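# Clamp the marked flat bar upright in the vise

## Task

Stand the marked flat bar upright between the vise jaws so the jaws' top edge lies along the middle of the line drawn on the bar. The bar must not extend beyond either side of the jaws. Tighten the vise until it grips the bar firmly with no help. At the end, nothing but the jaws may be touching the bar, apart from the arms. Then release the bar and move the arms away. A bar that stays in place only because the robot holds it does not count.

## Robot and tools

Robot: two 6-joint arms, left_arm and right_arm, each ending in a two-finger gripper. Scene frame: origin on the table top midway between the arms, +z up, +x out over the table, left_arm on the +y side. Arm bases: left_arm at (+0.020, +0.337, 0) m with quat_wxyz (+1.000, 0, 0, +0.021); right_arm at (+0.048, -0.247, 0) m with quat_wxyz (+0.998, 0, 0, +0.067). The fingers point along the gripper's +z axis and close along its y axis. end_effector_position is the point between the pads, roughly 1 cm short of the fingertips. The reference image "vise manual" (see show_instructions) shows how the vise works.

Row layout (shared by execute_actions and move): one flat list of 14 numbers, each in [-1, 1], always covering both arms even if one stays still. First left_arm's 7, then right_arm's 7. Within each arm the order is: shoulder, elbow, waist, wrist pitch, wrist yaw, wrist roll, then opening. The six joint numbers are offsets, not poses, scaled so that 1.0 equals 1.264 rad for the waist, 1.32 shoulder, 1.276 elbow, 1.83 wrist pitch, 1.686 wrist yaw, 2.022 wrist roll. The opening is absolute: +1 fully open, -1 closed. A row may carry 12 extra numbers from 0 to 1 (26 total): per-joint stiffness multipliers, left_arm's six then right_arm's six, in joint order; they persist until changed.

Joint ranges (rad): waist -2.880 to 2.880, shoulder 0.000 to 3.142, elbow 0.000 to 3.019, wrist pitch -1.693 to 1.571, wrist yaw -1.571 to 1.571, wrist roll -2.094 to 2.094. Asking a joint to go more than 0.019 rad beyond an end gets the action refused for both arms; if this happens to the first action of a call, or any action is malformed, nothing in the call runs. True ends may differ from these by up to 0.019 rad; a joint driven to its true end is clipped there and the result prints "joint sent to its limit".

execute_actions(actions): a list of up to 15 actions, each action a list of up to 15 rows, each row lasting one 1/30 s step, so an action is 0.5 s. If fewer than 15 rows are given, the last row repeats. Offsets in every row of an action are measured from the angles at that action's start (for a call's first action, the last reported angles), not from the previous row. An empty list just returns the current state and images.

move(target, speed, blocking): target is one row; its offsets count from the Joint positions in the most recent result showing them. All joints travel in step, finishing together, so the hand traces a curve and does not avoid obstacles or the other arm. speed is the top rate in rad/s of whichever joint has farthest to go, 0.01 to 2, default 0.5; the path lasts between 0.5 and 10 s and is cut off at 10 s. Faster moves and targets set deeper past a contact push harder. blocking=false returns after 0.5 s while motion continues; check with wait(0), and call wait or stop before issuing new actions or moves. The result adds a "move:" line: the ending (done, off_target, moving, held, fault), limits=held or limits=none, and each arm's joint farthest from its target. To keep an arm pressing as before, send offsets taking its Joint positions to its Joint targets.

wait(seconds): 0 to 10; arms keep their last command. stop(): brakes a running move; it needs some distance, more when fast; fingers continue. zoom_image(camera, region): camera is cam_high, cam_low, cam_left_wrist or cam_right_wrist; region [x0, y0, x1, y1] in pixels from the top-left, at most 504 by 504. read_manual(section): only "licences". finished_scene(scene): pass the current scene number; irreversible, so only call it once the bar is clamped and both arms are clear.

Control behaviour: each step, a joint's target is kept within a lead of its measured angle (waist 0.264, shoulder 0.32, elbow 0.276, wrist pitch 0.33, wrist yaw 0.186, wrist roll 0.522 rad), and all targets are pulled back if they would place the gripper over 70 mm from where it is. Big displacements therefore take several actions; an unfinished one may need recommanding. Sending all-zero offsets can let an arm droop; to hold a pose, send offsets back to the desired angles in the first call of a reply and zeros afterwards, extending the aim if it still falls short. While you think, the robot keeps its last command.

Results: a state line per arm with end_effector_position (m) and end_effector_quat_wxyz in the scene frame (less accurate at long reach); Joint positions and Joint velocities per arm in joint order plus finger gap (m, 0.094 open); Joint targets; joint torques (offset and noisy); step readings with HELD marks; grip_measured on the command scale; "joint command not followed" when a clearance check altered targets; FAULT, MOTOR HOT (85 °C) and OVER-TEMPERATURE FAULT (100 °C, arm goes limp).

Gripping: command about 0.03 below grip_measured for a firm hold; pads give roughly 50 to 62 N, less on parts under about 2 mm thick. Readings can be off about 1 mm.

Cameras: cam_high and cam_low are fixed 504x504 pinhole views (cam_high near (1.096, 0.786, 1.160), cam_low near (0.617, 1.150, 0.456)); cam_left_wrist and cam_right_wrist are 616x616 fisheye cameras on the hands. Calibration may be a few mm and degrees off.

Avoid: dropping the bar, slamming or hard pushing, letting anything leave the table, and arms colliding or pressing each other. Expect occasional brief tugs on held parts or nudges to loose ones.

Each tool is called after ">>>" by a JSON object that holds its "fn" and its "kwargs".

## Session

>>> {"fn": "execute_actions", "kwargs": {"actions": []}}

Scene clock: 0.00 s.
left_arm: end_effector_position=(+0.7924, -0.2389, +0.2488) grip_measured=+1.000 end_effector_quat_wxyz=(+0.680, +0.043, +0.703, -0.206) | right_arm: end_effector_position=(+0.5298, -0.6822, +0.3218) grip_measured=+1.000 end_effector_quat_wxyz=(-0.069, -0.569, +0.783, -0.240)
Joint names: [shoulder, elbow, waist, wrist pitch, wrist yaw, wrist roll]
Joint positions: left_arm=[ 2.427  2.214 -0.742  0.222 -0.345 -0.231  0.094] | right_arm=[ 1.782  1.921 -0.8   -1.269  0.258 -1.981  0.094]
Joint velocities: left_arm=[ 0.015 -0.022 -0.024 -0.017  0.066 -0.037  0.   ] | right_arm=[-0.005  0.002 -0.015  0.002  0.022 -0.022  0.   ]
Joint torques (N m, as the arm reports them, + toward a larger angle): no reading
Joint targets: left_arm=[2.434 2.241 -0.742 0.226 -0.345 -0.231] | right_arm=[1.785 1.946 -0.800 -1.267 0.258 -1.981]
Joint stiffness scale: left_arm=[1. 1. 1. 1. 1. 1.] | right_arm=[1. 1. 1. 1. 1. 1.]
camera_calibration (this result's frames):
cam_left_wrist: T_world_to_cam=[[-0.348754, -0.90816, 0.231551, 0.00172622], [-0.603012, 0.0283033, -0.79723, 0.687014], [0.717459, -0.417665, -0.557503, -0.405351], [0, 0, 0, 1]] pos_world=[0.705703, -0.187178, 0.321324]
cam_right_wrist: T_world_to_cam=[[0.924921, -0.237936, 0.296492, -0.750559], [-0.374324, -0.43388, 0.81953, -0.357816], [-0.0663536, -0.868985, -0.49037, -0.279858], [0, 0, 0, 1]] pos_world=[0.541699, -0.577026, 0.378541]

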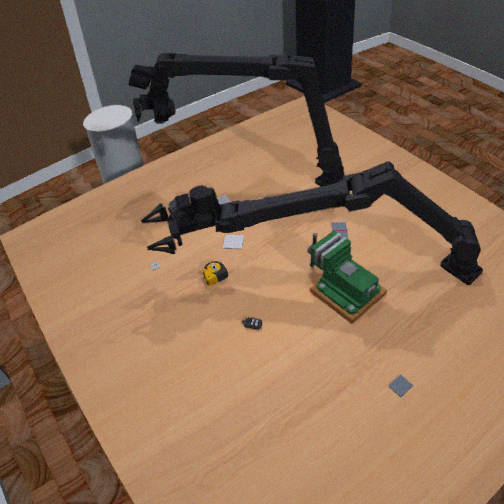

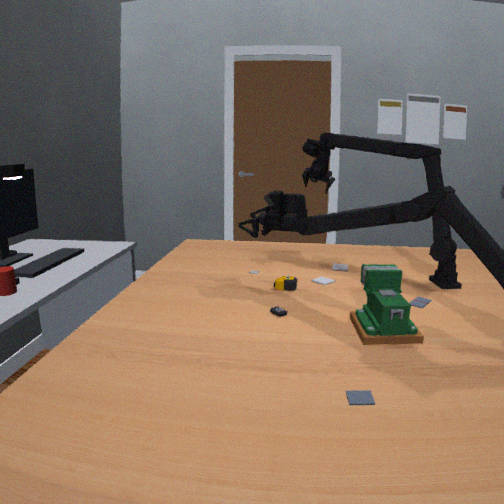

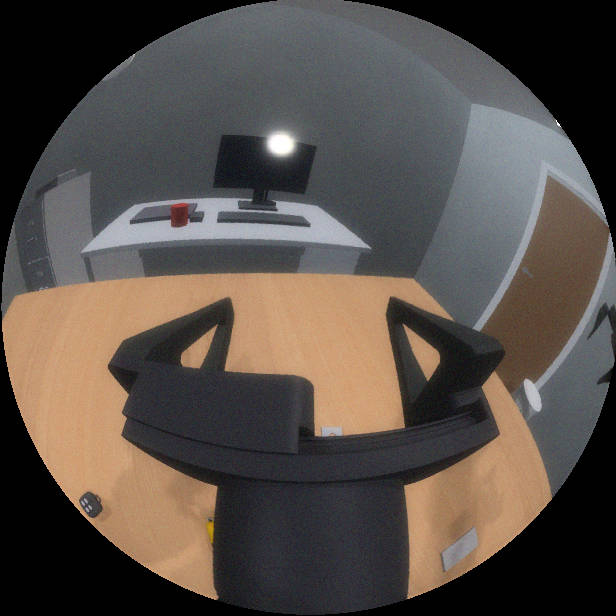

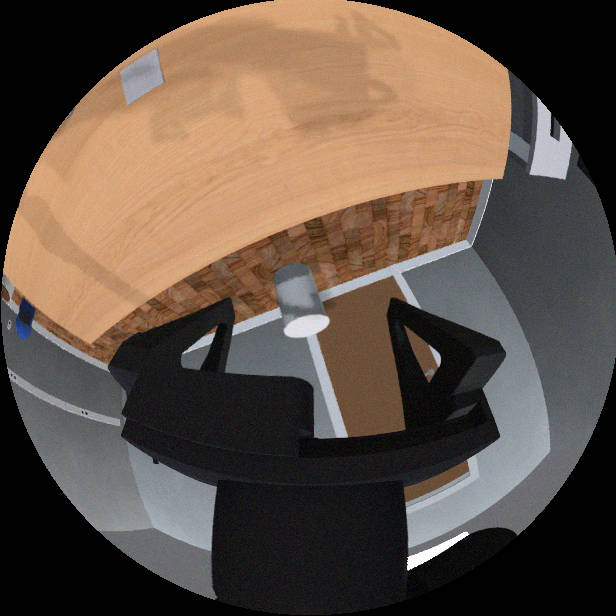

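>>> {"fn": "zoom_image", "kwargs": {"camera": "cam_high", "region": [280, 200, 420, 340]}}

>>> {"fn": "zoom_image", "kwargs": {"camera": "cam_low", "region": [300, 240, 460, 360]}}

Region (280, 200, 420, 340) of cam_high's 504x504 image, scaled by 3.600, with more detail than that image has.

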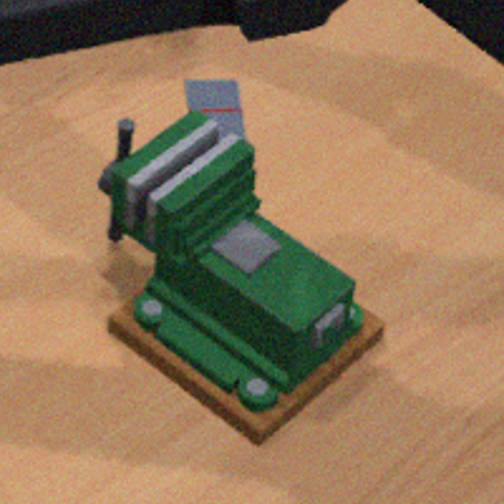

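Region (300, 240, 460, 360) of cam_low's 504x504 image, scaled by 3.150, with more detail than that image has; it fills the top 378 rows of this view, and the rest is white.

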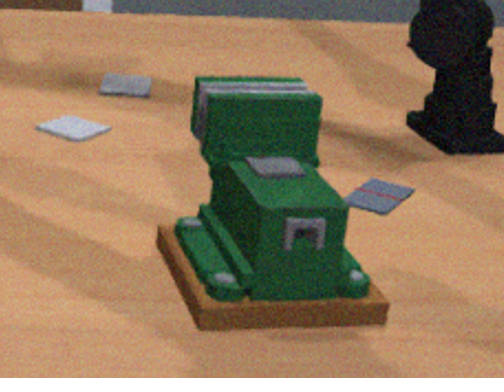

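>>> {"fn": "zoom_image", "kwargs": {"camera": "cam_low", "region": [395, 285, 445, 320]}}

>>> {"fn": "zoom_image", "kwargs": {"camera": "cam_high", "region": [300, 215, 370, 275]}}

Region (395, 285, 445, 320) of cam_low's 504x504 image, scaled by 10.080, with more detail than that image has; it fills the top 353 rows of this view, and the rest is white.

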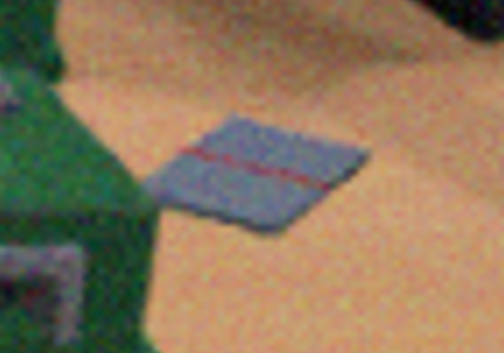

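Region (300, 215, 370, 275) of cam_high's 504x504 image, scaled by 7.200, with more detail than that image has; it fills the top 432 rows of this view, and the rest is white.

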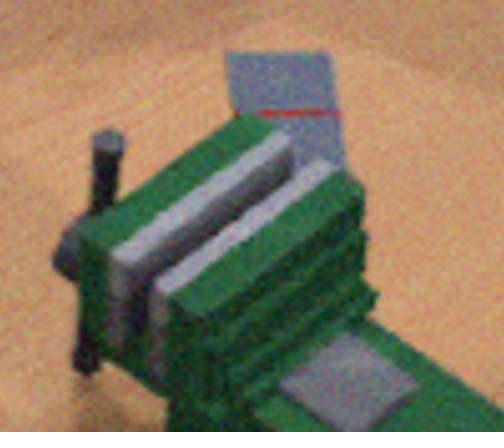

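>>> {"fn": "move", "kwargs": {"target": [-0.728,-0.896,-0.339,-0.761,0.205,-0.90,1,0.069,-0.75,0,1,-1,1,0.2], "speed": 1.5}}

Scene clock: 42.97 s.
left_arm: end_effector_position=(+0.1959, -0.0301, +0.1209) grip_measured=+1.000 end_effector_quat_wxyz=(+0.001, -0.444, +0.896, -0.010) | right_arm: end_effector_position=(+0.5673, -0.4396, +0.1497) grip_measured=+0.201 end_effector_quat_wxyz=(+0.584, -0.148, +0.708, +0.368)
Joint names: [shoulder, elbow, waist, wrist pitch, wrist yaw, wrist roll]
Joint positions: left_arm=[ 1.465  1.069 -1.165 -1.154 -0.002 -2.043  0.094] | right_arm=[ 1.847  0.969 -0.8    0.545 -1.426  0.025  0.056]
Joint velocities: left_arm=[-0.015 -0.002 -0.005 -0.002  0.051 -0.051  0.   ] | right_arm=[-0.015 -0.007  0.005 -0.012 -0.007 -0.051 -0.   ]
Joint torques (N m, as the arm reports them, + toward a larger angle): left_arm=[-11.01   8.47  -0.05  -0.77   0.11  -0.19] | right_arm=[-14.59   7.64   0.6    2.55  -0.44   0.08]
Joint targets: left_arm=[1.466 1.071 -1.171 -1.170 0.000 -2.051] | right_arm=[1.873 0.964 -0.800 0.561 -1.428 0.041]
Joint stiffness scale: left_arm=[1. 1. 1. 1. 1. 1.] | right_arm=[1. 1. 1. 1. 1. 1.]
move: off_target (right_arm); limits=none; left_arm: farthest joint: the wrist pitch, 0.016 radians from its target (1.393 radians at the start); right_arm: farthest joint: the shoulder, 0.026 radians from its target (0.091 radians at the start)
camera_calibration (this result's frames):
cam_left_wrist: T_world_to_cam=[[0.795249, -0.605631, 0.0280995, -0.177429], [-0.503061, -0.633277, 0.588124, 0.0124212], [-0.338392, -0.481841, -0.808283, 0.273751], [0, 0, 0, 1]] pos_world=[0.239984, 0.0323139, 0.218948]
cam_right_wrist: T_world_to_cam=[[0.640891, -0.684107, -0.348218, -0.614974], [-0.640004, -0.225722, -0.734469, 0.377381], [0.423855, 0.693576, -0.582494, 0.271572], [0, 0, 0, 1]] pos_world=[0.520549, -0.523881, 0.221219]

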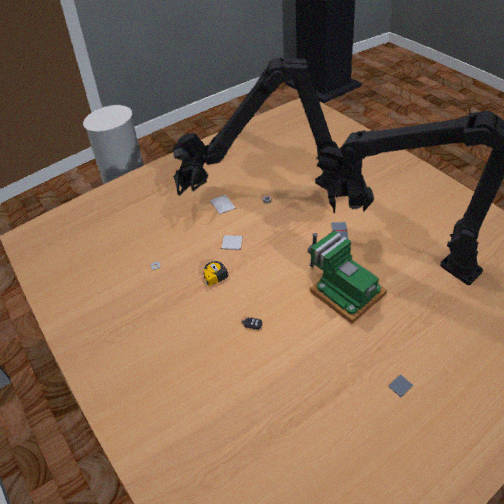

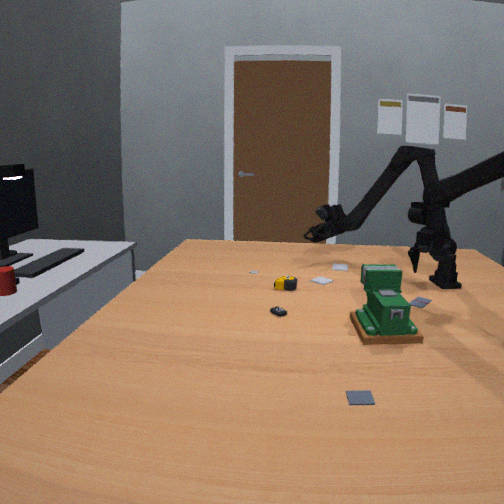

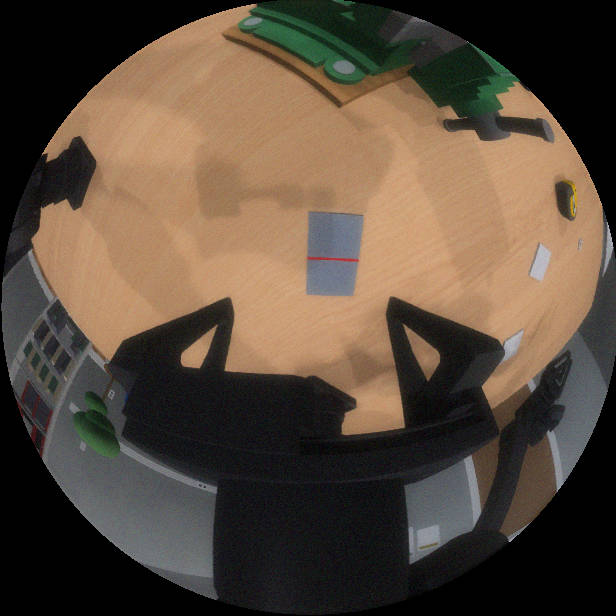

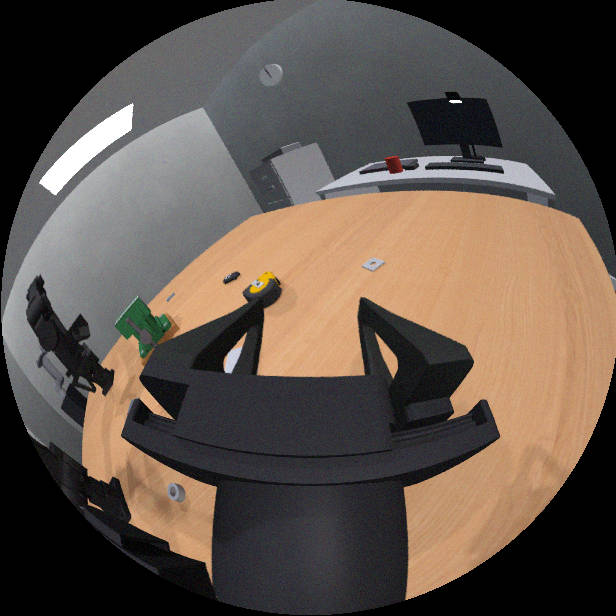

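>>> {"fn": "zoom_image", "kwargs": {"camera": "cam_left_wrist", "region": [270, 190, 400, 320]}}

Region (270, 190, 400, 320) of cam_left_wrist's 616x616 image, scaled by 3.877, with more detail than that image has.

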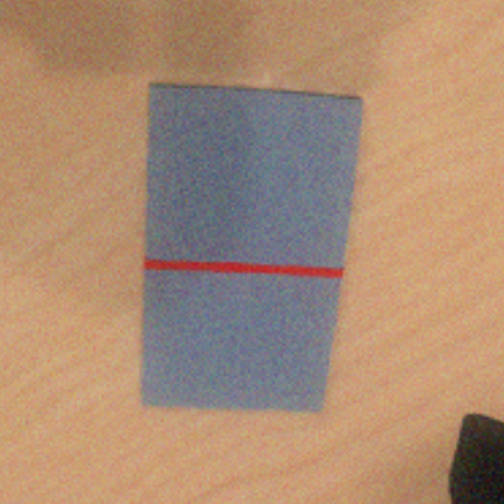

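>>> {"fn": "zoom_image", "kwargs": {"camera": "cam_left_wrist", "region": [320, 0, 580, 160]}}

Region (320, 0, 580, 160) of cam_left_wrist's 616x616 image, scaled by 1.938, with more detail than that image has; it fills the top 310 rows of this view, and the rest is white.

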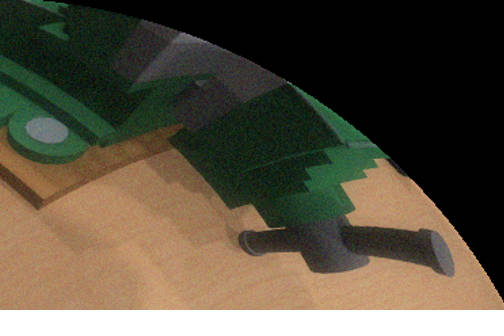

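>>> {"fn": "move", "kwargs": {"target": [0.075,0,0.067,0.041,0,0.06,0.5,0.064,-0.328,0.588,0.455,-0.074,0,0.2], "speed": 1.0}}

Scene clock: 60.10 s.
left_arm: end_effector_position=(+0.2280, -0.0266, +0.0884) grip_measured=+0.503 end_effector_quat_wxyz=(+0.001, -0.426, +0.905, +0.003) | right_arm: end_effector_position=(+0.4020, -0.0440, +0.0929) grip_measured=+0.202 end_effector_quat_wxyz=(+0.479, -0.512, +0.488, +0.521)
Joint names: [shoulder, elbow, waist, wrist pitch, wrist yaw, wrist roll]
Joint positions: left_arm=[ 1.549  1.069 -1.092 -1.097 -0.002 -1.929  0.071] | right_arm=[ 1.907  0.553 -0.047  1.362 -1.55   0.025  0.056]
Joint velocities: left_arm=[-0.005  0.007 -0.015  0.022 -0.037  0.066  0.   ] | right_arm=[-0.005 -0.012 -0.005 -0.007  0.007 -0.007  0.001]
Joint torques (N m, as the arm reports them, + toward a larger angle): left_arm=[-10.16   8.15   1.44   0.27  -0.03   0.02] | right_arm=[-10.13   3.2   -0.25   2.4   -0.13  -0.05]
Joint targets: left_arm=[1.564 1.069 -1.080 -1.079 -0.002 -1.921] | right_arm=[1.932 0.550 -0.056 1.377 -1.551 0.025]
Joint stiffness scale: left_arm=[1. 1. 1. 1. 1. 1.] | right_arm=[1. 1. 1. 1. 1. 1.]
move: off_target (right_arm); limits=none; left_arm: farthest joint: the wrist pitch, 0.018 radians from its target (0.075 radians at the start); right_arm: farthest joint: the shoulder, 0.024 radians from its target (0.084 radians at the start)
camera_calibration (this result's frames):
cam_left_wrist: T_world_to_cam=[[0.770293, -0.637679, 0.00380168, -0.192919], [-0.521628, -0.626655, 0.578971, 0.0551969], [-0.366815, -0.44796, -0.81534, 0.267991], [0, 0, 0, 1]] pos_world=[0.2757, 0.0316179, 0.18728]
cam_right_wrist: T_world_to_cam=[[0.997488, 0.0684642, -0.0181609, -0.399147], [0.0250932, -0.581328, -0.813282, 0.0435231], [-0.0662382, 0.810784, -0.581586, 0.236261], [0, 0, 0, 1]] pos_world=[0.412701, -0.138928, 0.165554]

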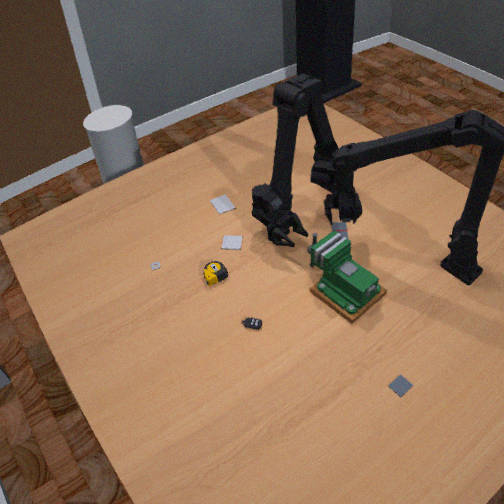

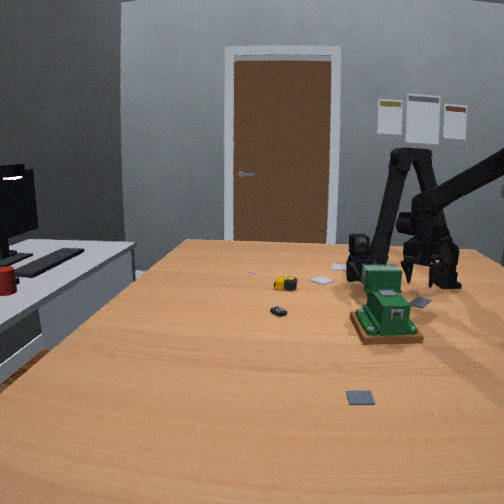

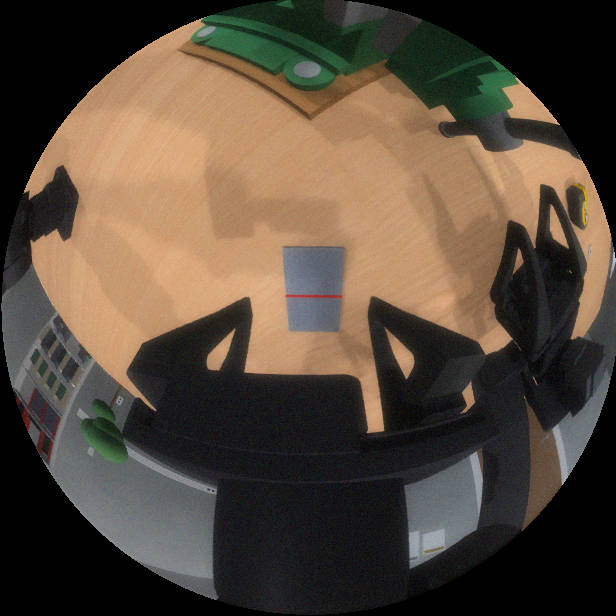

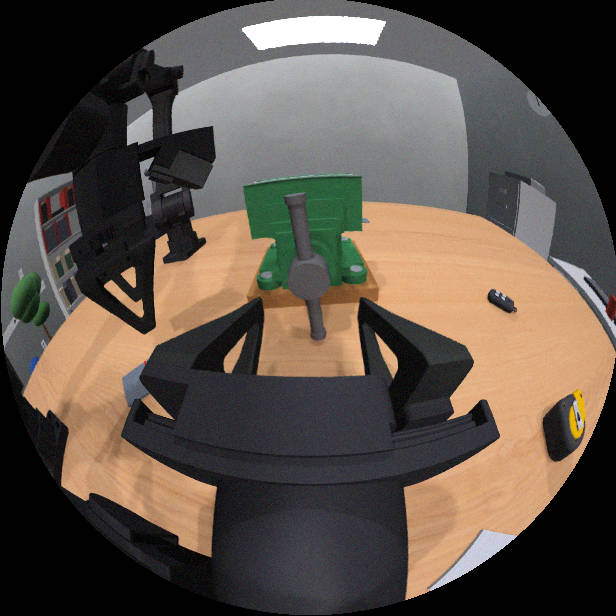

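>>> {"fn": "move", "kwargs": {"target": [0.062,-0.056,0.017,0.086,0,0,0.4,0.024,0.01,0.084,0.004,0.063,0,0.0], "speed": 0.25}}

Scene clock: 76.80 s.
left_arm: end_effector_position=(+0.2292, -0.0224, +0.0371) grip_measured=+0.403 end_effector_quat_wxyz=(+0.001, -0.429, +0.903, +0.005) | right_arm: end_effector_position=(+0.3979, -0.0080, +0.0916) grip_measured=+0.001 end_effector_quat_wxyz=(+0.479, -0.510, +0.490, +0.520)
Joint names: [shoulder, elbow, waist, wrist pitch, wrist yaw, wrist roll]
Joint positions: left_arm=[ 1.618  0.996 -1.084 -0.958 -0.002 -1.929  0.066] | right_arm=[ 1.911  0.553  0.051  1.362 -1.447  0.025  0.047]
Joint velocities: left_arm=[-0.005 -0.012 -0.005  0.012  0.051  0.007  0.001] | right_arm=[-0.005 -0.007  0.005 -0.007  0.007  0.022  0.001]
Joint torques (N m, as the arm reports them, + toward a larger angle): left_arm=[-11.56   7.19   0.95   0.54   0.02  -0.05] | right_arm=[-9.74  4.64  1.67  2.11 -0.01 -0.05]
Joint targets: left_arm=[1.631 0.997 -1.071 -0.940 -0.002 -1.929] | right_arm=[1.939 0.566 0.058 1.369 -1.444 0.025]
Joint stiffness scale: left_arm=[1. 1. 1. 1. 1. 1.] | right_arm=[1. 1. 1. 1. 1. 1.]
move: off_target (right_arm); limits=none; left_arm: farthest joint: the wrist pitch, 0.018 radians from its target (0.158 radians at the start); right_arm: farthest joint: the shoulder, 0.028 radians from its target (0.031 radians at the start)
camera_calibration (this result's frames):
cam_left_wrist: T_world_to_cam=[[0.774656, -0.632381, 0.00129709, -0.191791], [-0.516531, -0.631556, 0.578215, 0.0869207], [-0.364833, -0.448588, -0.815883, 0.228069], [0, 0, 0, 1]] pos_world=[0.276677, 0.0359193, 0.136068]
cam_right_wrist: T_world_to_cam=[[0.997738, 0.0635192, -0.0220004, -0.397273], [0.0190779, -0.581396, -0.813397, 0.0659075], [-0.0644573, 0.811138, -0.581293, 0.205358], [0, 0, 0, 1]] pos_world=[0.408354, -0.103021, 0.164242]

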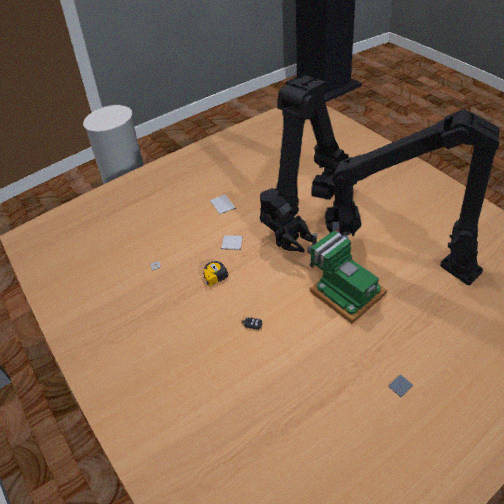

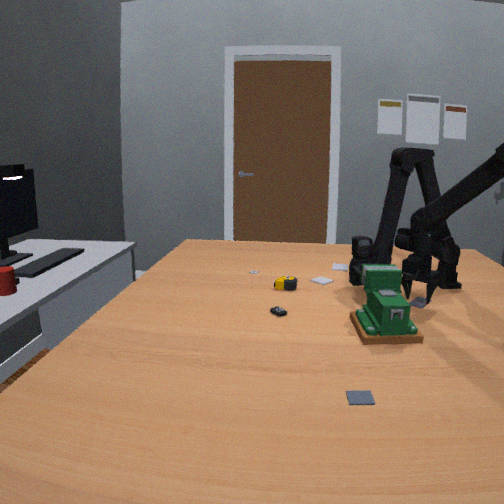

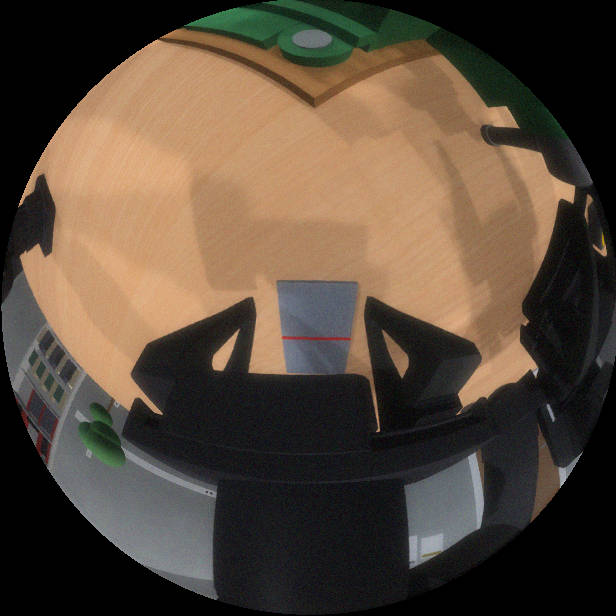

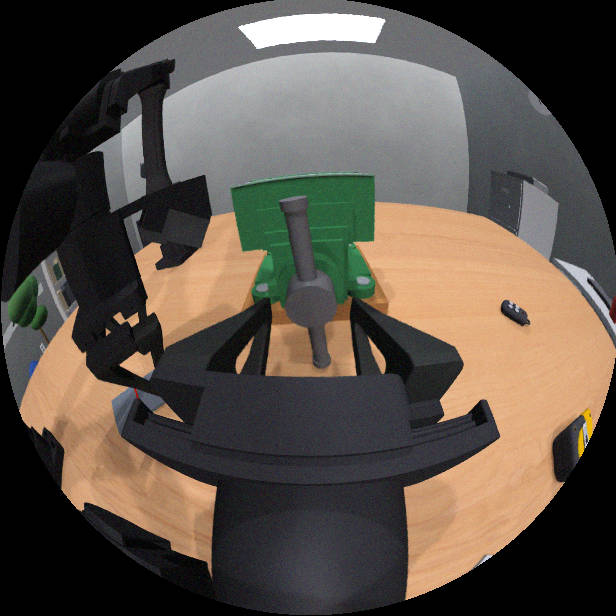

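>>> {"fn": "zoom_image", "kwargs": {"camera": "cam_right_wrist", "region": [230, 230, 390, 390]}}

>>> {"fn": "zoom_image", "kwargs": {"camera": "cam_left_wrist", "region": [230, 250, 390, 390]}}

Region (230, 230, 390, 390) of cam_right_wrist's 616x616 image, scaled by 3.150, with more detail than that image has.

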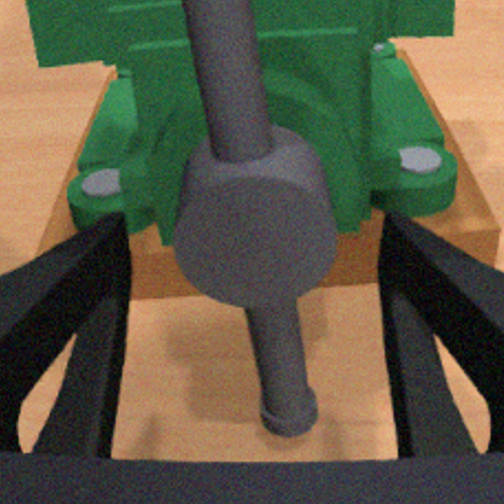

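Region (230, 250, 390, 390) of cam_left_wrist's 616x616 image, scaled by 3.150, with more detail than that image has; it fills the top 441 rows of this view, and the rest is white.

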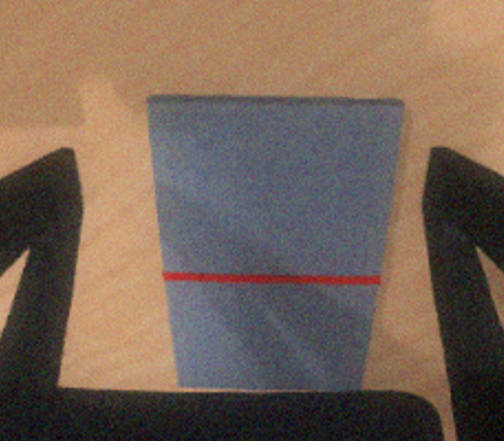

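>>> {"fn": "execute_actions", "kwargs": {"actions": [[[0.015,0,0.005,0.012,0,0,0.4,0.02,0.008,0.035,0.004,0.012,0,0.0],[0.018,0,0.005,0.015,0,0,0.4,0.02,0.008,0.035,0.004,0.015,0,0.0],[0.021,0,0.005,0.018,0,0,0.4,0.02,0.008,0.03,0.004,0.016,0,0.0],[0.024,0,0.005,0.02,0,0,0.4,0.02,0.008,0.022,0.004,0.016,0,0.0],[0.027,0,0.005,0.022,0,0,0.4,0.02,0.008,0.022,0.004,0.016,0,0.0],[0.029,0,0.005,0.024,0,0,0.4,0.02,0.008,0.022,0.004,0.016,0,0.0],[0.031,0,0.005,0.026,0,0,0.4,0.02,0.008,0.022,0.004,0.016,0,0.0]]]}}

Scene clock: 88.07 s.
left_arm: end_effector_position=(+0.2315, -0.0264, +0.0266) grip_measured=+0.403 end_effector_quat_wxyz=(+0.001, -0.429, +0.903, +0.003) | right_arm: end_effector_position=(+0.3956, +0.0016, +0.0916) grip_measured=+0.001 end_effector_quat_wxyz=(+0.479, -0.510, +0.489, +0.521)
Joint names: [shoulder, elbow, waist, wrist pitch, wrist yaw, wrist roll]
Joint positions: left_arm=[ 1.644  0.996 -1.084 -0.928 -0.002 -1.929  0.066] | right_arm=[ 1.911  0.553  0.078  1.362 -1.422  0.025  0.047]
Joint velocities: left_arm=[ 0.005  0.002 -0.015  0.002  0.007 -0.007 -0.   ] | right_arm=[-0.005 -0.002 -0.005  0.012 -0.022 -0.037 -0.   ]
Joint torques (N m, as the arm reports them, + toward a larger angle): left_arm=[-10.98   6.97   0.72   0.24  -0.01  -0.02] | right_arm=[-10.21   4.44   0.7    2.13   0.    -0.05]
Joint targets: left_arm=[1.659 0.996 -1.078 -0.910 -0.002 -1.929] | right_arm=[1.937 0.563 0.080 1.369 -1.420 0.025]
Joint stiffness scale: left_arm=[1. 1. 1. 1. 1. 1.] | right_arm=[1. 1. 1. 1. 1. 1.]
Step readings (joint positions):
0: left_arm=[1.618 0.996 -1.084 -0.958 -0.002 -1.929] | right_arm=[1.911 0.553 0.051 1.362 -1.447 0.025]
1: left_arm=[1.618 0.996 -1.084 -0.957 -0.002 -1.929] | right_arm=[1.911 0.553 0.054 1.362 -1.438 0.025]
2: left_arm=[1.618 0.996 -1.084 -0.955 -0.002 -1.929] | right_arm=[1.911 0.553 0.059 1.362 -1.429 0.025]
4: left_arm=[1.621 0.996 -1.084 -0.947 -0.002 -1.929] | right_arm=[1.911 0.553 0.073 1.362 -1.423 0.025]
8: left_arm=[1.635 0.996 -1.084 -0.932 -0.002 -1.929] | right_arm=[1.911 0.553 0.078 1.362 -1.422 0.025]
15: Joint positions above
camera_calibration (this result's frames):
cam_left_wrist: T_world_to_cam=[[0.774652, -0.632374, 0.00415577, -0.196184], [-0.517421, -0.630031, 0.579082, 0.0918894], [-0.363578, -0.450738, -0.815259, 0.21821], [0, 0, 0, 1]] pos_world=[0.278856, 0.0321868, 0.125501]
cam_right_wrist: T_world_to_cam=[[0.997615, 0.0654243, -0.0220123, -0.395592], [0.0201725, -0.581287, -0.813448, 0.0711101], [-0.0660147, 0.811064, -0.58122, 0.198052], [0, 0, 0, 1]] pos_world=[0.406288, -0.0934165, 0.164249]

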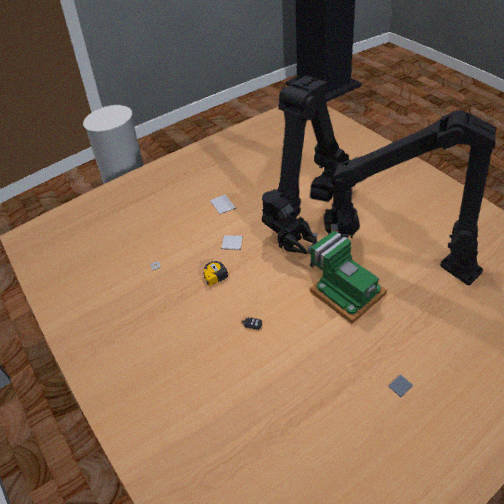

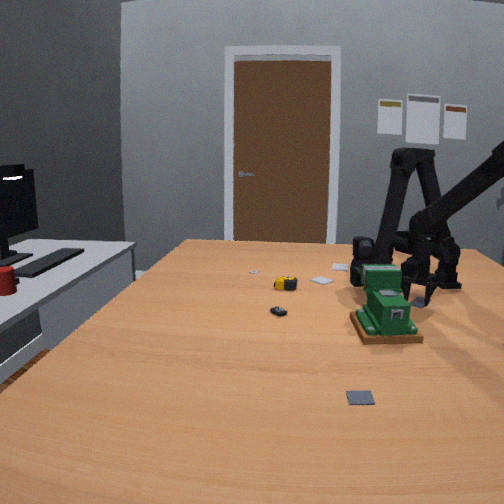

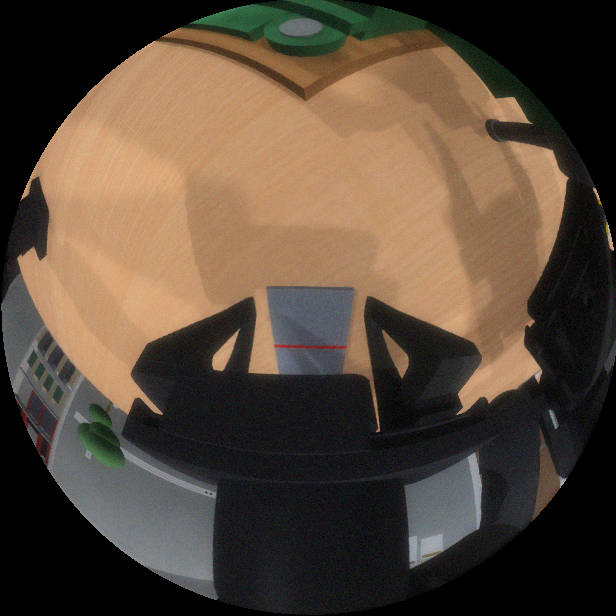

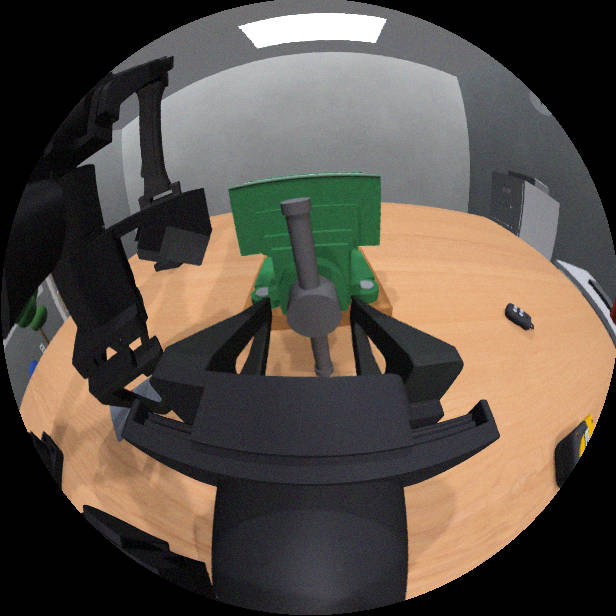

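>>> {"fn": "zoom_image", "kwargs": {"camera": "cam_left_wrist", "region": [230, 250, 390, 390]}}

>>> {"fn": "zoom_image", "kwargs": {"camera": "cam_right_wrist", "region": [230, 230, 390, 390]}}

Region (230, 250, 390, 390) of cam_left_wrist's 616x616 image, scaled by 3.150, with more detail than that image has; it fills the top 441 rows of this view, and the rest is white.

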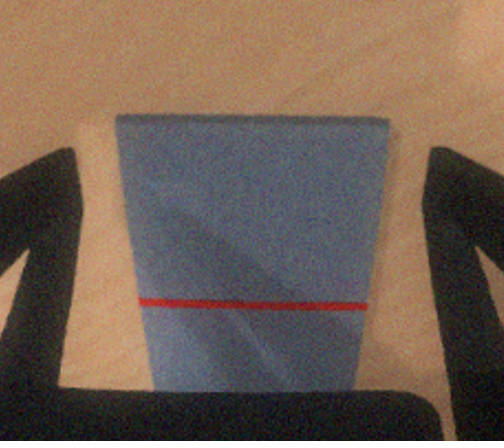

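Region (230, 230, 390, 390) of cam_right_wrist's 616x616 image, scaled by 3.150, with more detail than that image has.

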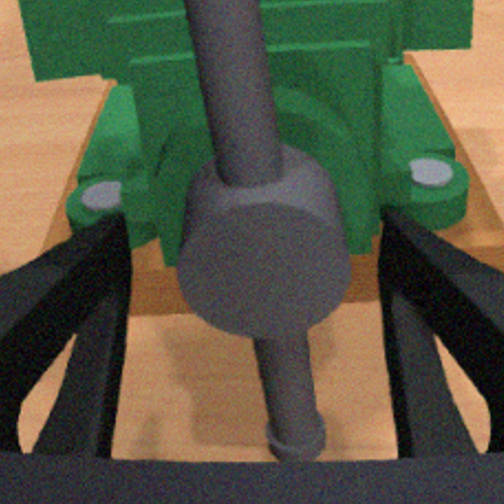

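>>> {"fn": "execute_actions", "kwargs": {"actions": [[[0.035,0,0.04,0.01,0,0,0.4,0.02,0.008,0,0.004,0,0,-0.2],[0.012,0,0.025,0.01,0,0,0.4,0.02,0.008,0,0.004,0,0,-0.33],[0.012,0,0.008,0.01,0,0,0.4,0.02,0.008,0,0.004,0,0,-0.42],[0.012,0,0.008,0.01,0,0,0.4,0.02,0.008,0,0.004,0,0,-0.42],[0.012,0,0.008,0.01,0,0,0.4,0.02,0.008,0,0.004,0,0.1,-0.42],[0.012,0,0.008,0.01,0,0,0.4,0.02,0.008,0,0.004,0,0.25,-0.42],[0.012,0,0.008,0.01,0,0,0.4,0.02,0.008,0,0.004,0,0.87,-0.42]]]}}

Scene clock: 95.10 s.
left_arm: end_effector_position=(+0.2346, -0.0234, +0.0242) grip_measured=+0.403 end_effector_quat_wxyz=(+0.001, -0.433, +0.901, +0.005) | right_arm: end_effector_position=(+0.4004, +0.0023, +0.0898) grip_measured=-0.384 end_effector_quat_wxyz=(+0.200, -0.234, +0.667, +0.678)
Joint names: [shoulder, elbow, waist, wrist pitch, wrist yaw, wrist roll]
Joint positions: left_arm=[ 1.648  0.993 -1.074 -0.926 -0.002 -1.929  0.066] | right_arm=[ 1.92   0.561  0.078  1.362 -1.409  0.949  0.029]
Joint velocities: left_arm=[-0.015 -0.012 -0.015  0.002 -0.022 -0.066 -0.   ] | right_arm=[ 0.034 -0.007 -0.024 -0.007  0.037  2.659  0.001]
Joint torques (N m, as the arm reports them, + toward a larger angle): left_arm=[-12.     7.08   0.29   0.19   0.    -0.08] | right_arm=[-11.38   3.84   0.47   2.2   -0.69   0.27]
Joint targets: left_arm=[1.660 0.995 -1.074 -0.910 -0.002 -1.929] | right_arm=[1.937 0.563 0.078 1.369 -1.422 1.379]
Joint stiffness scale: left_arm=[1. 1. 1. 1. 1. 1.] | right_arm=[1. 1. 1. 1. 1. 1.]
Step readings (joint positions):
0: left_arm=[1.644 0.996 -1.084 -0.928 -0.002 -1.929] | right_arm=[1.911 0.553 0.078 1.362 -1.422 0.025]
1: left_arm=[1.646 0.996 -1.082 -0.928 -0.002 -1.929] | right_arm=[1.911 0.553 0.078 1.362 -1.422 0.025]
2: left_arm=[1.647 0.996 -1.079 -0.927 -0.002 -1.929] | right_arm=[1.911 0.553 0.078 1.362 -1.421 0.025]
4: left_arm=[1.648 0.993 -1.074 -0.926 -0.002 -1.929] | right_arm=[1.912 0.554 0.078 1.362 -1.416 0.025]
8: left_arm=[1.648 0.993 -1.074 -0.926 -0.002 -1.929] | right_arm=[1.913 0.557 0.078 1.362 -1.415 0.306]
15: Joint positions above
camera_calibration (this result's frames):
cam_left_wrist: T_world_to_cam=[[0.780891, -0.624667, -0.000132255, -0.197793], [-0.509789, -0.637405, 0.57778, 0.0948123], [-0.361005, -0.451116, -0.816193, 0.218167], [0, 0, 0, 1]] pos_world=[0.281548, 0.0352975, 0.123259]
cam_right_wrist: T_world_to_cam=[[0.58348, 0.0320825, -0.811493, -0.163661], [-0.629251, -0.613831, -0.476712, 0.299807], [-0.513414, 0.788785, -0.33797, 0.354114], [0, 0, 0, 1]] pos_world=[0.465954, -0.0900389, 0.129792]

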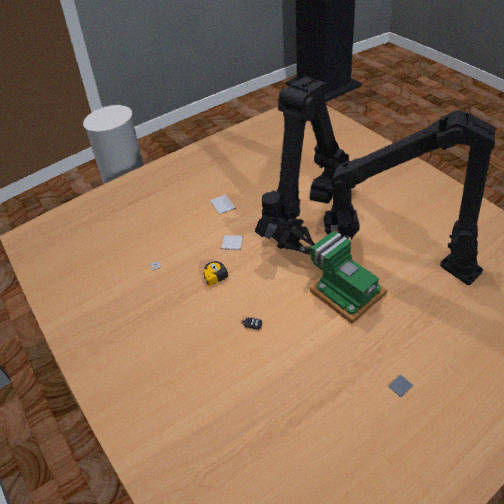

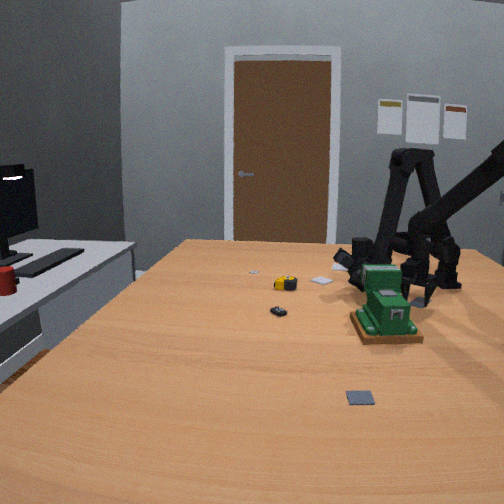

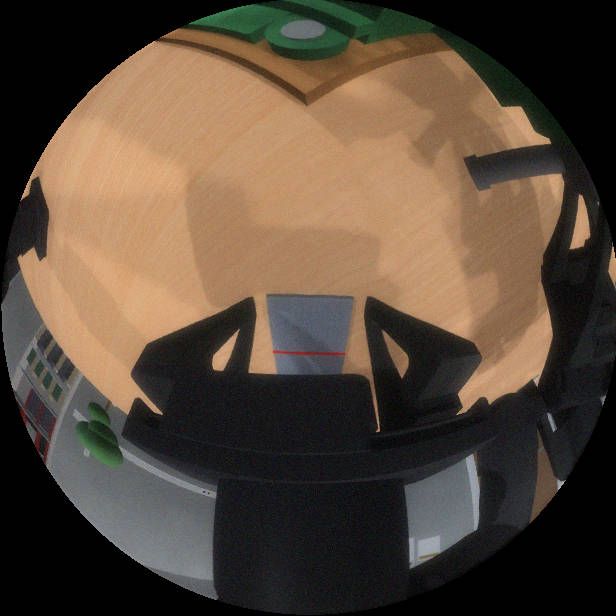

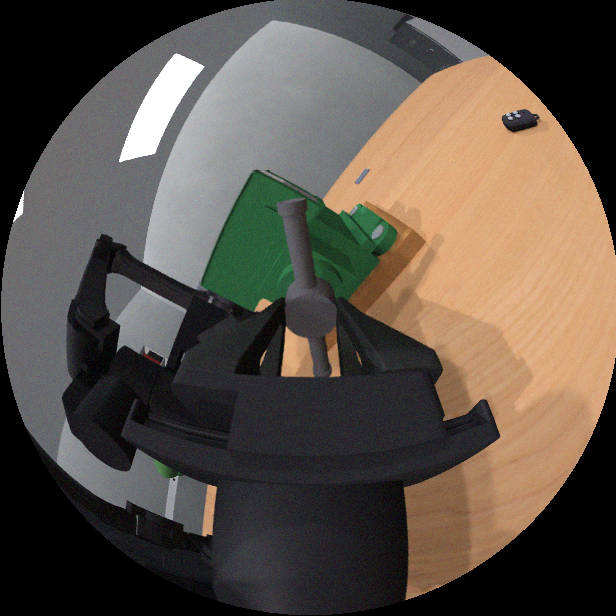

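>>> {"fn": "execute_actions", "kwargs": {"actions": [[[0.009,0,0,0.009,0,0,0.3,0.013,0.002,0,0.004,0,0.396,-0.42],[0.009,0,0,0.009,0,0,0.22,0.013,0.002,0,0.004,0,0.396,-0.42],[0.009,0,0,0.009,0,0,0.17,0.013,0.002,0,0.004,0,0.396,-0.42],[0.009,0,0,0.009,0,0,0.14,0.013,0.002,0,0.004,0,0.396,-0.42],[0.009,0,0,0.009,0,0,0.12,0.013,0.002,0,0.004,0,0.396,-0.42],[0.009,0,0,0.009,0,0,0.10,0.013,0.002,0,0.004,0,0.33,-0.2],[0.009,0,0,0.009,0,0,0.08,0.013,0.002,0,0.004,0,0.33,-0.2],[0.009,0,0,0.009,0,0,0.06,0.013,0.002,0,0.004,0,0.33,-0.2],[0.009,0,0,0.009,0,0,0.04,0.02,-0.02,0,0.004,-0.004,0.15,-0.2],[0.009,0,0,0.009,0,0,0.02,0.02,-0.015,0,0.004,-0.004,-0.53,-0.2],[0.009,0,0,0.009,0,0,0.02,0.02,-0.01,0,0.004,-0.004,-0.53,-0.2]]]}}

Scene clock: 103.97 s.
left_arm: end_effector_position=(+0.2346, -0.0234, +0.0242) grip_measured=+0.023 end_effector_quat_wxyz=(+0.001, -0.433, +0.901, +0.005) | right_arm: end_effector_position=(+0.3956, +0.0017, +0.0854) grip_measured=-0.201 end_effector_quat_wxyz=(+0.186, -0.224, +0.672, +0.681)
Joint names: [shoulder, elbow, waist, wrist pitch, wrist yaw, wrist roll]
Joint positions: left_arm=[ 1.648  0.993 -1.074 -0.926 -0.002 -1.929  0.048] | right_arm=[ 1.927  0.551  0.079  1.362 -1.413  0.969  0.038]
Joint velocities: left_arm=[-0.015 -0.017  0.005  0.007  0.037  0.081  0.001] | right_arm=[ 0.005  0.012  0.005 -0.002 -0.037 -2.718 -0.   ]
Joint torques (N m, as the arm reports them, + toward a larger angle): left_arm=[-11.13   6.89  -0.1    0.41  -0.03  -0.08] | right_arm=[-10.77   3.18   0.19   2.15  -0.19  -0.23]
Joint targets: left_arm=[1.660 0.993 -1.074 -0.910 -0.002 -1.929] | right_arm=[1.946 0.548 0.078 1.369 -1.415 0.544]
Joint stiffness scale: left_arm=[1. 1. 1. 1. 1. 1.] | right_arm=[1. 1. 1. 1. 1. 1.]
Step readings (joint positions):
0: left_arm=[1.648 0.993 -1.074 -0.926 -0.002 -1.929] | right_arm=[1.924 0.561 0.078 1.362 -1.404 1.342]
1: left_arm=[1.648 0.993 -1.074 -0.926 -0.002 -1.929] | right_arm=[1.924 0.561 0.078 1.362 -1.401 1.396]
2: left_arm=[1.648 0.993 -1.074 -0.926 -0.002 -1.929] | right_arm=[1.925 0.561 0.078 1.362 -1.401 1.459]
4: left_arm=[1.648 0.993 -1.074 -0.926 -0.002 -1.929] | right_arm=[1.926 0.561 0.079 1.362 -1.401 1.550]
8: left_arm=[1.648 0.993 -1.074 -0.926 -0.002 -1.929] | right_arm=[1.927 0.561 0.079 1.362 -1.405 1.594]
15: Joint positions above
camera_calibration (this result's frames):
cam_left_wrist: T_world_to_cam=[[0.780891, -0.624667, -0.000132255, -0.197793], [-0.509789, -0.637405, 0.57778, 0.0948123], [-0.361005, -0.451116, -0.816193, 0.218167], [0, 0, 0, 1]] pos_world=[0.281548, 0.0352975, 0.123259]
cam_right_wrist: T_world_to_cam=[[0.553855, 0.031383, -0.832022, -0.150953], [-0.642598, -0.619321, -0.451121, 0.297444], [-0.529446, 0.784511, -0.322847, 0.355701], [0, 0, 0, 1]] pos_world=[0.463067, -0.0901007, 0.123423]

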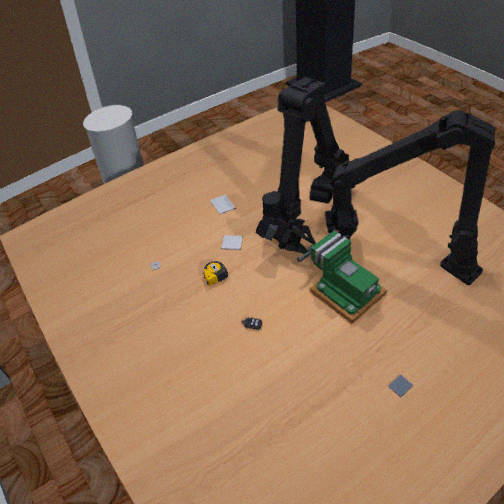

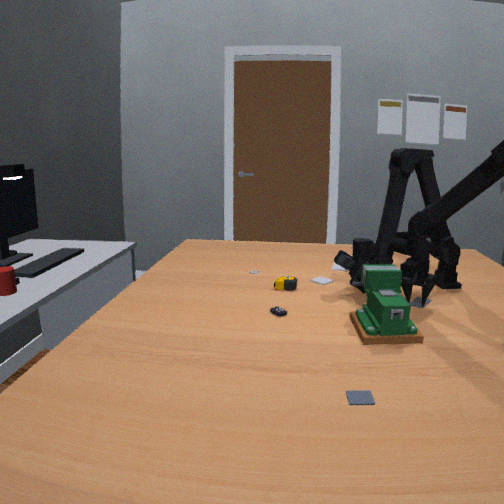

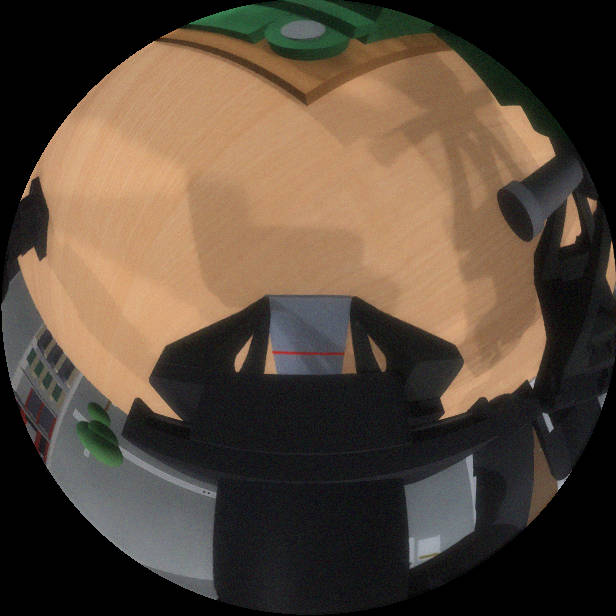

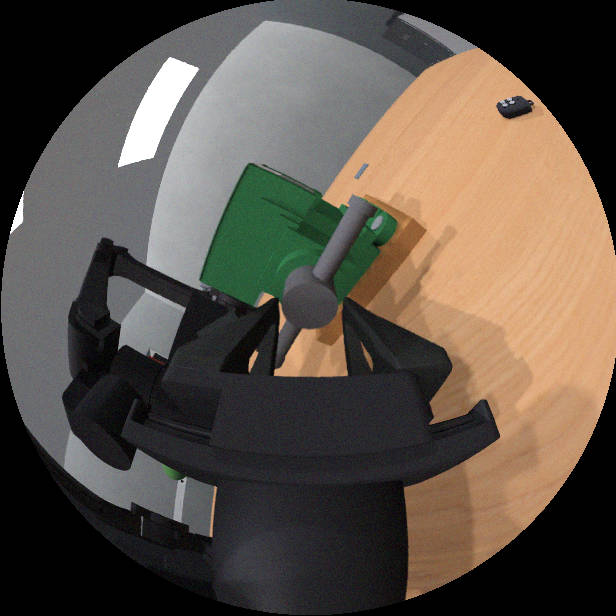

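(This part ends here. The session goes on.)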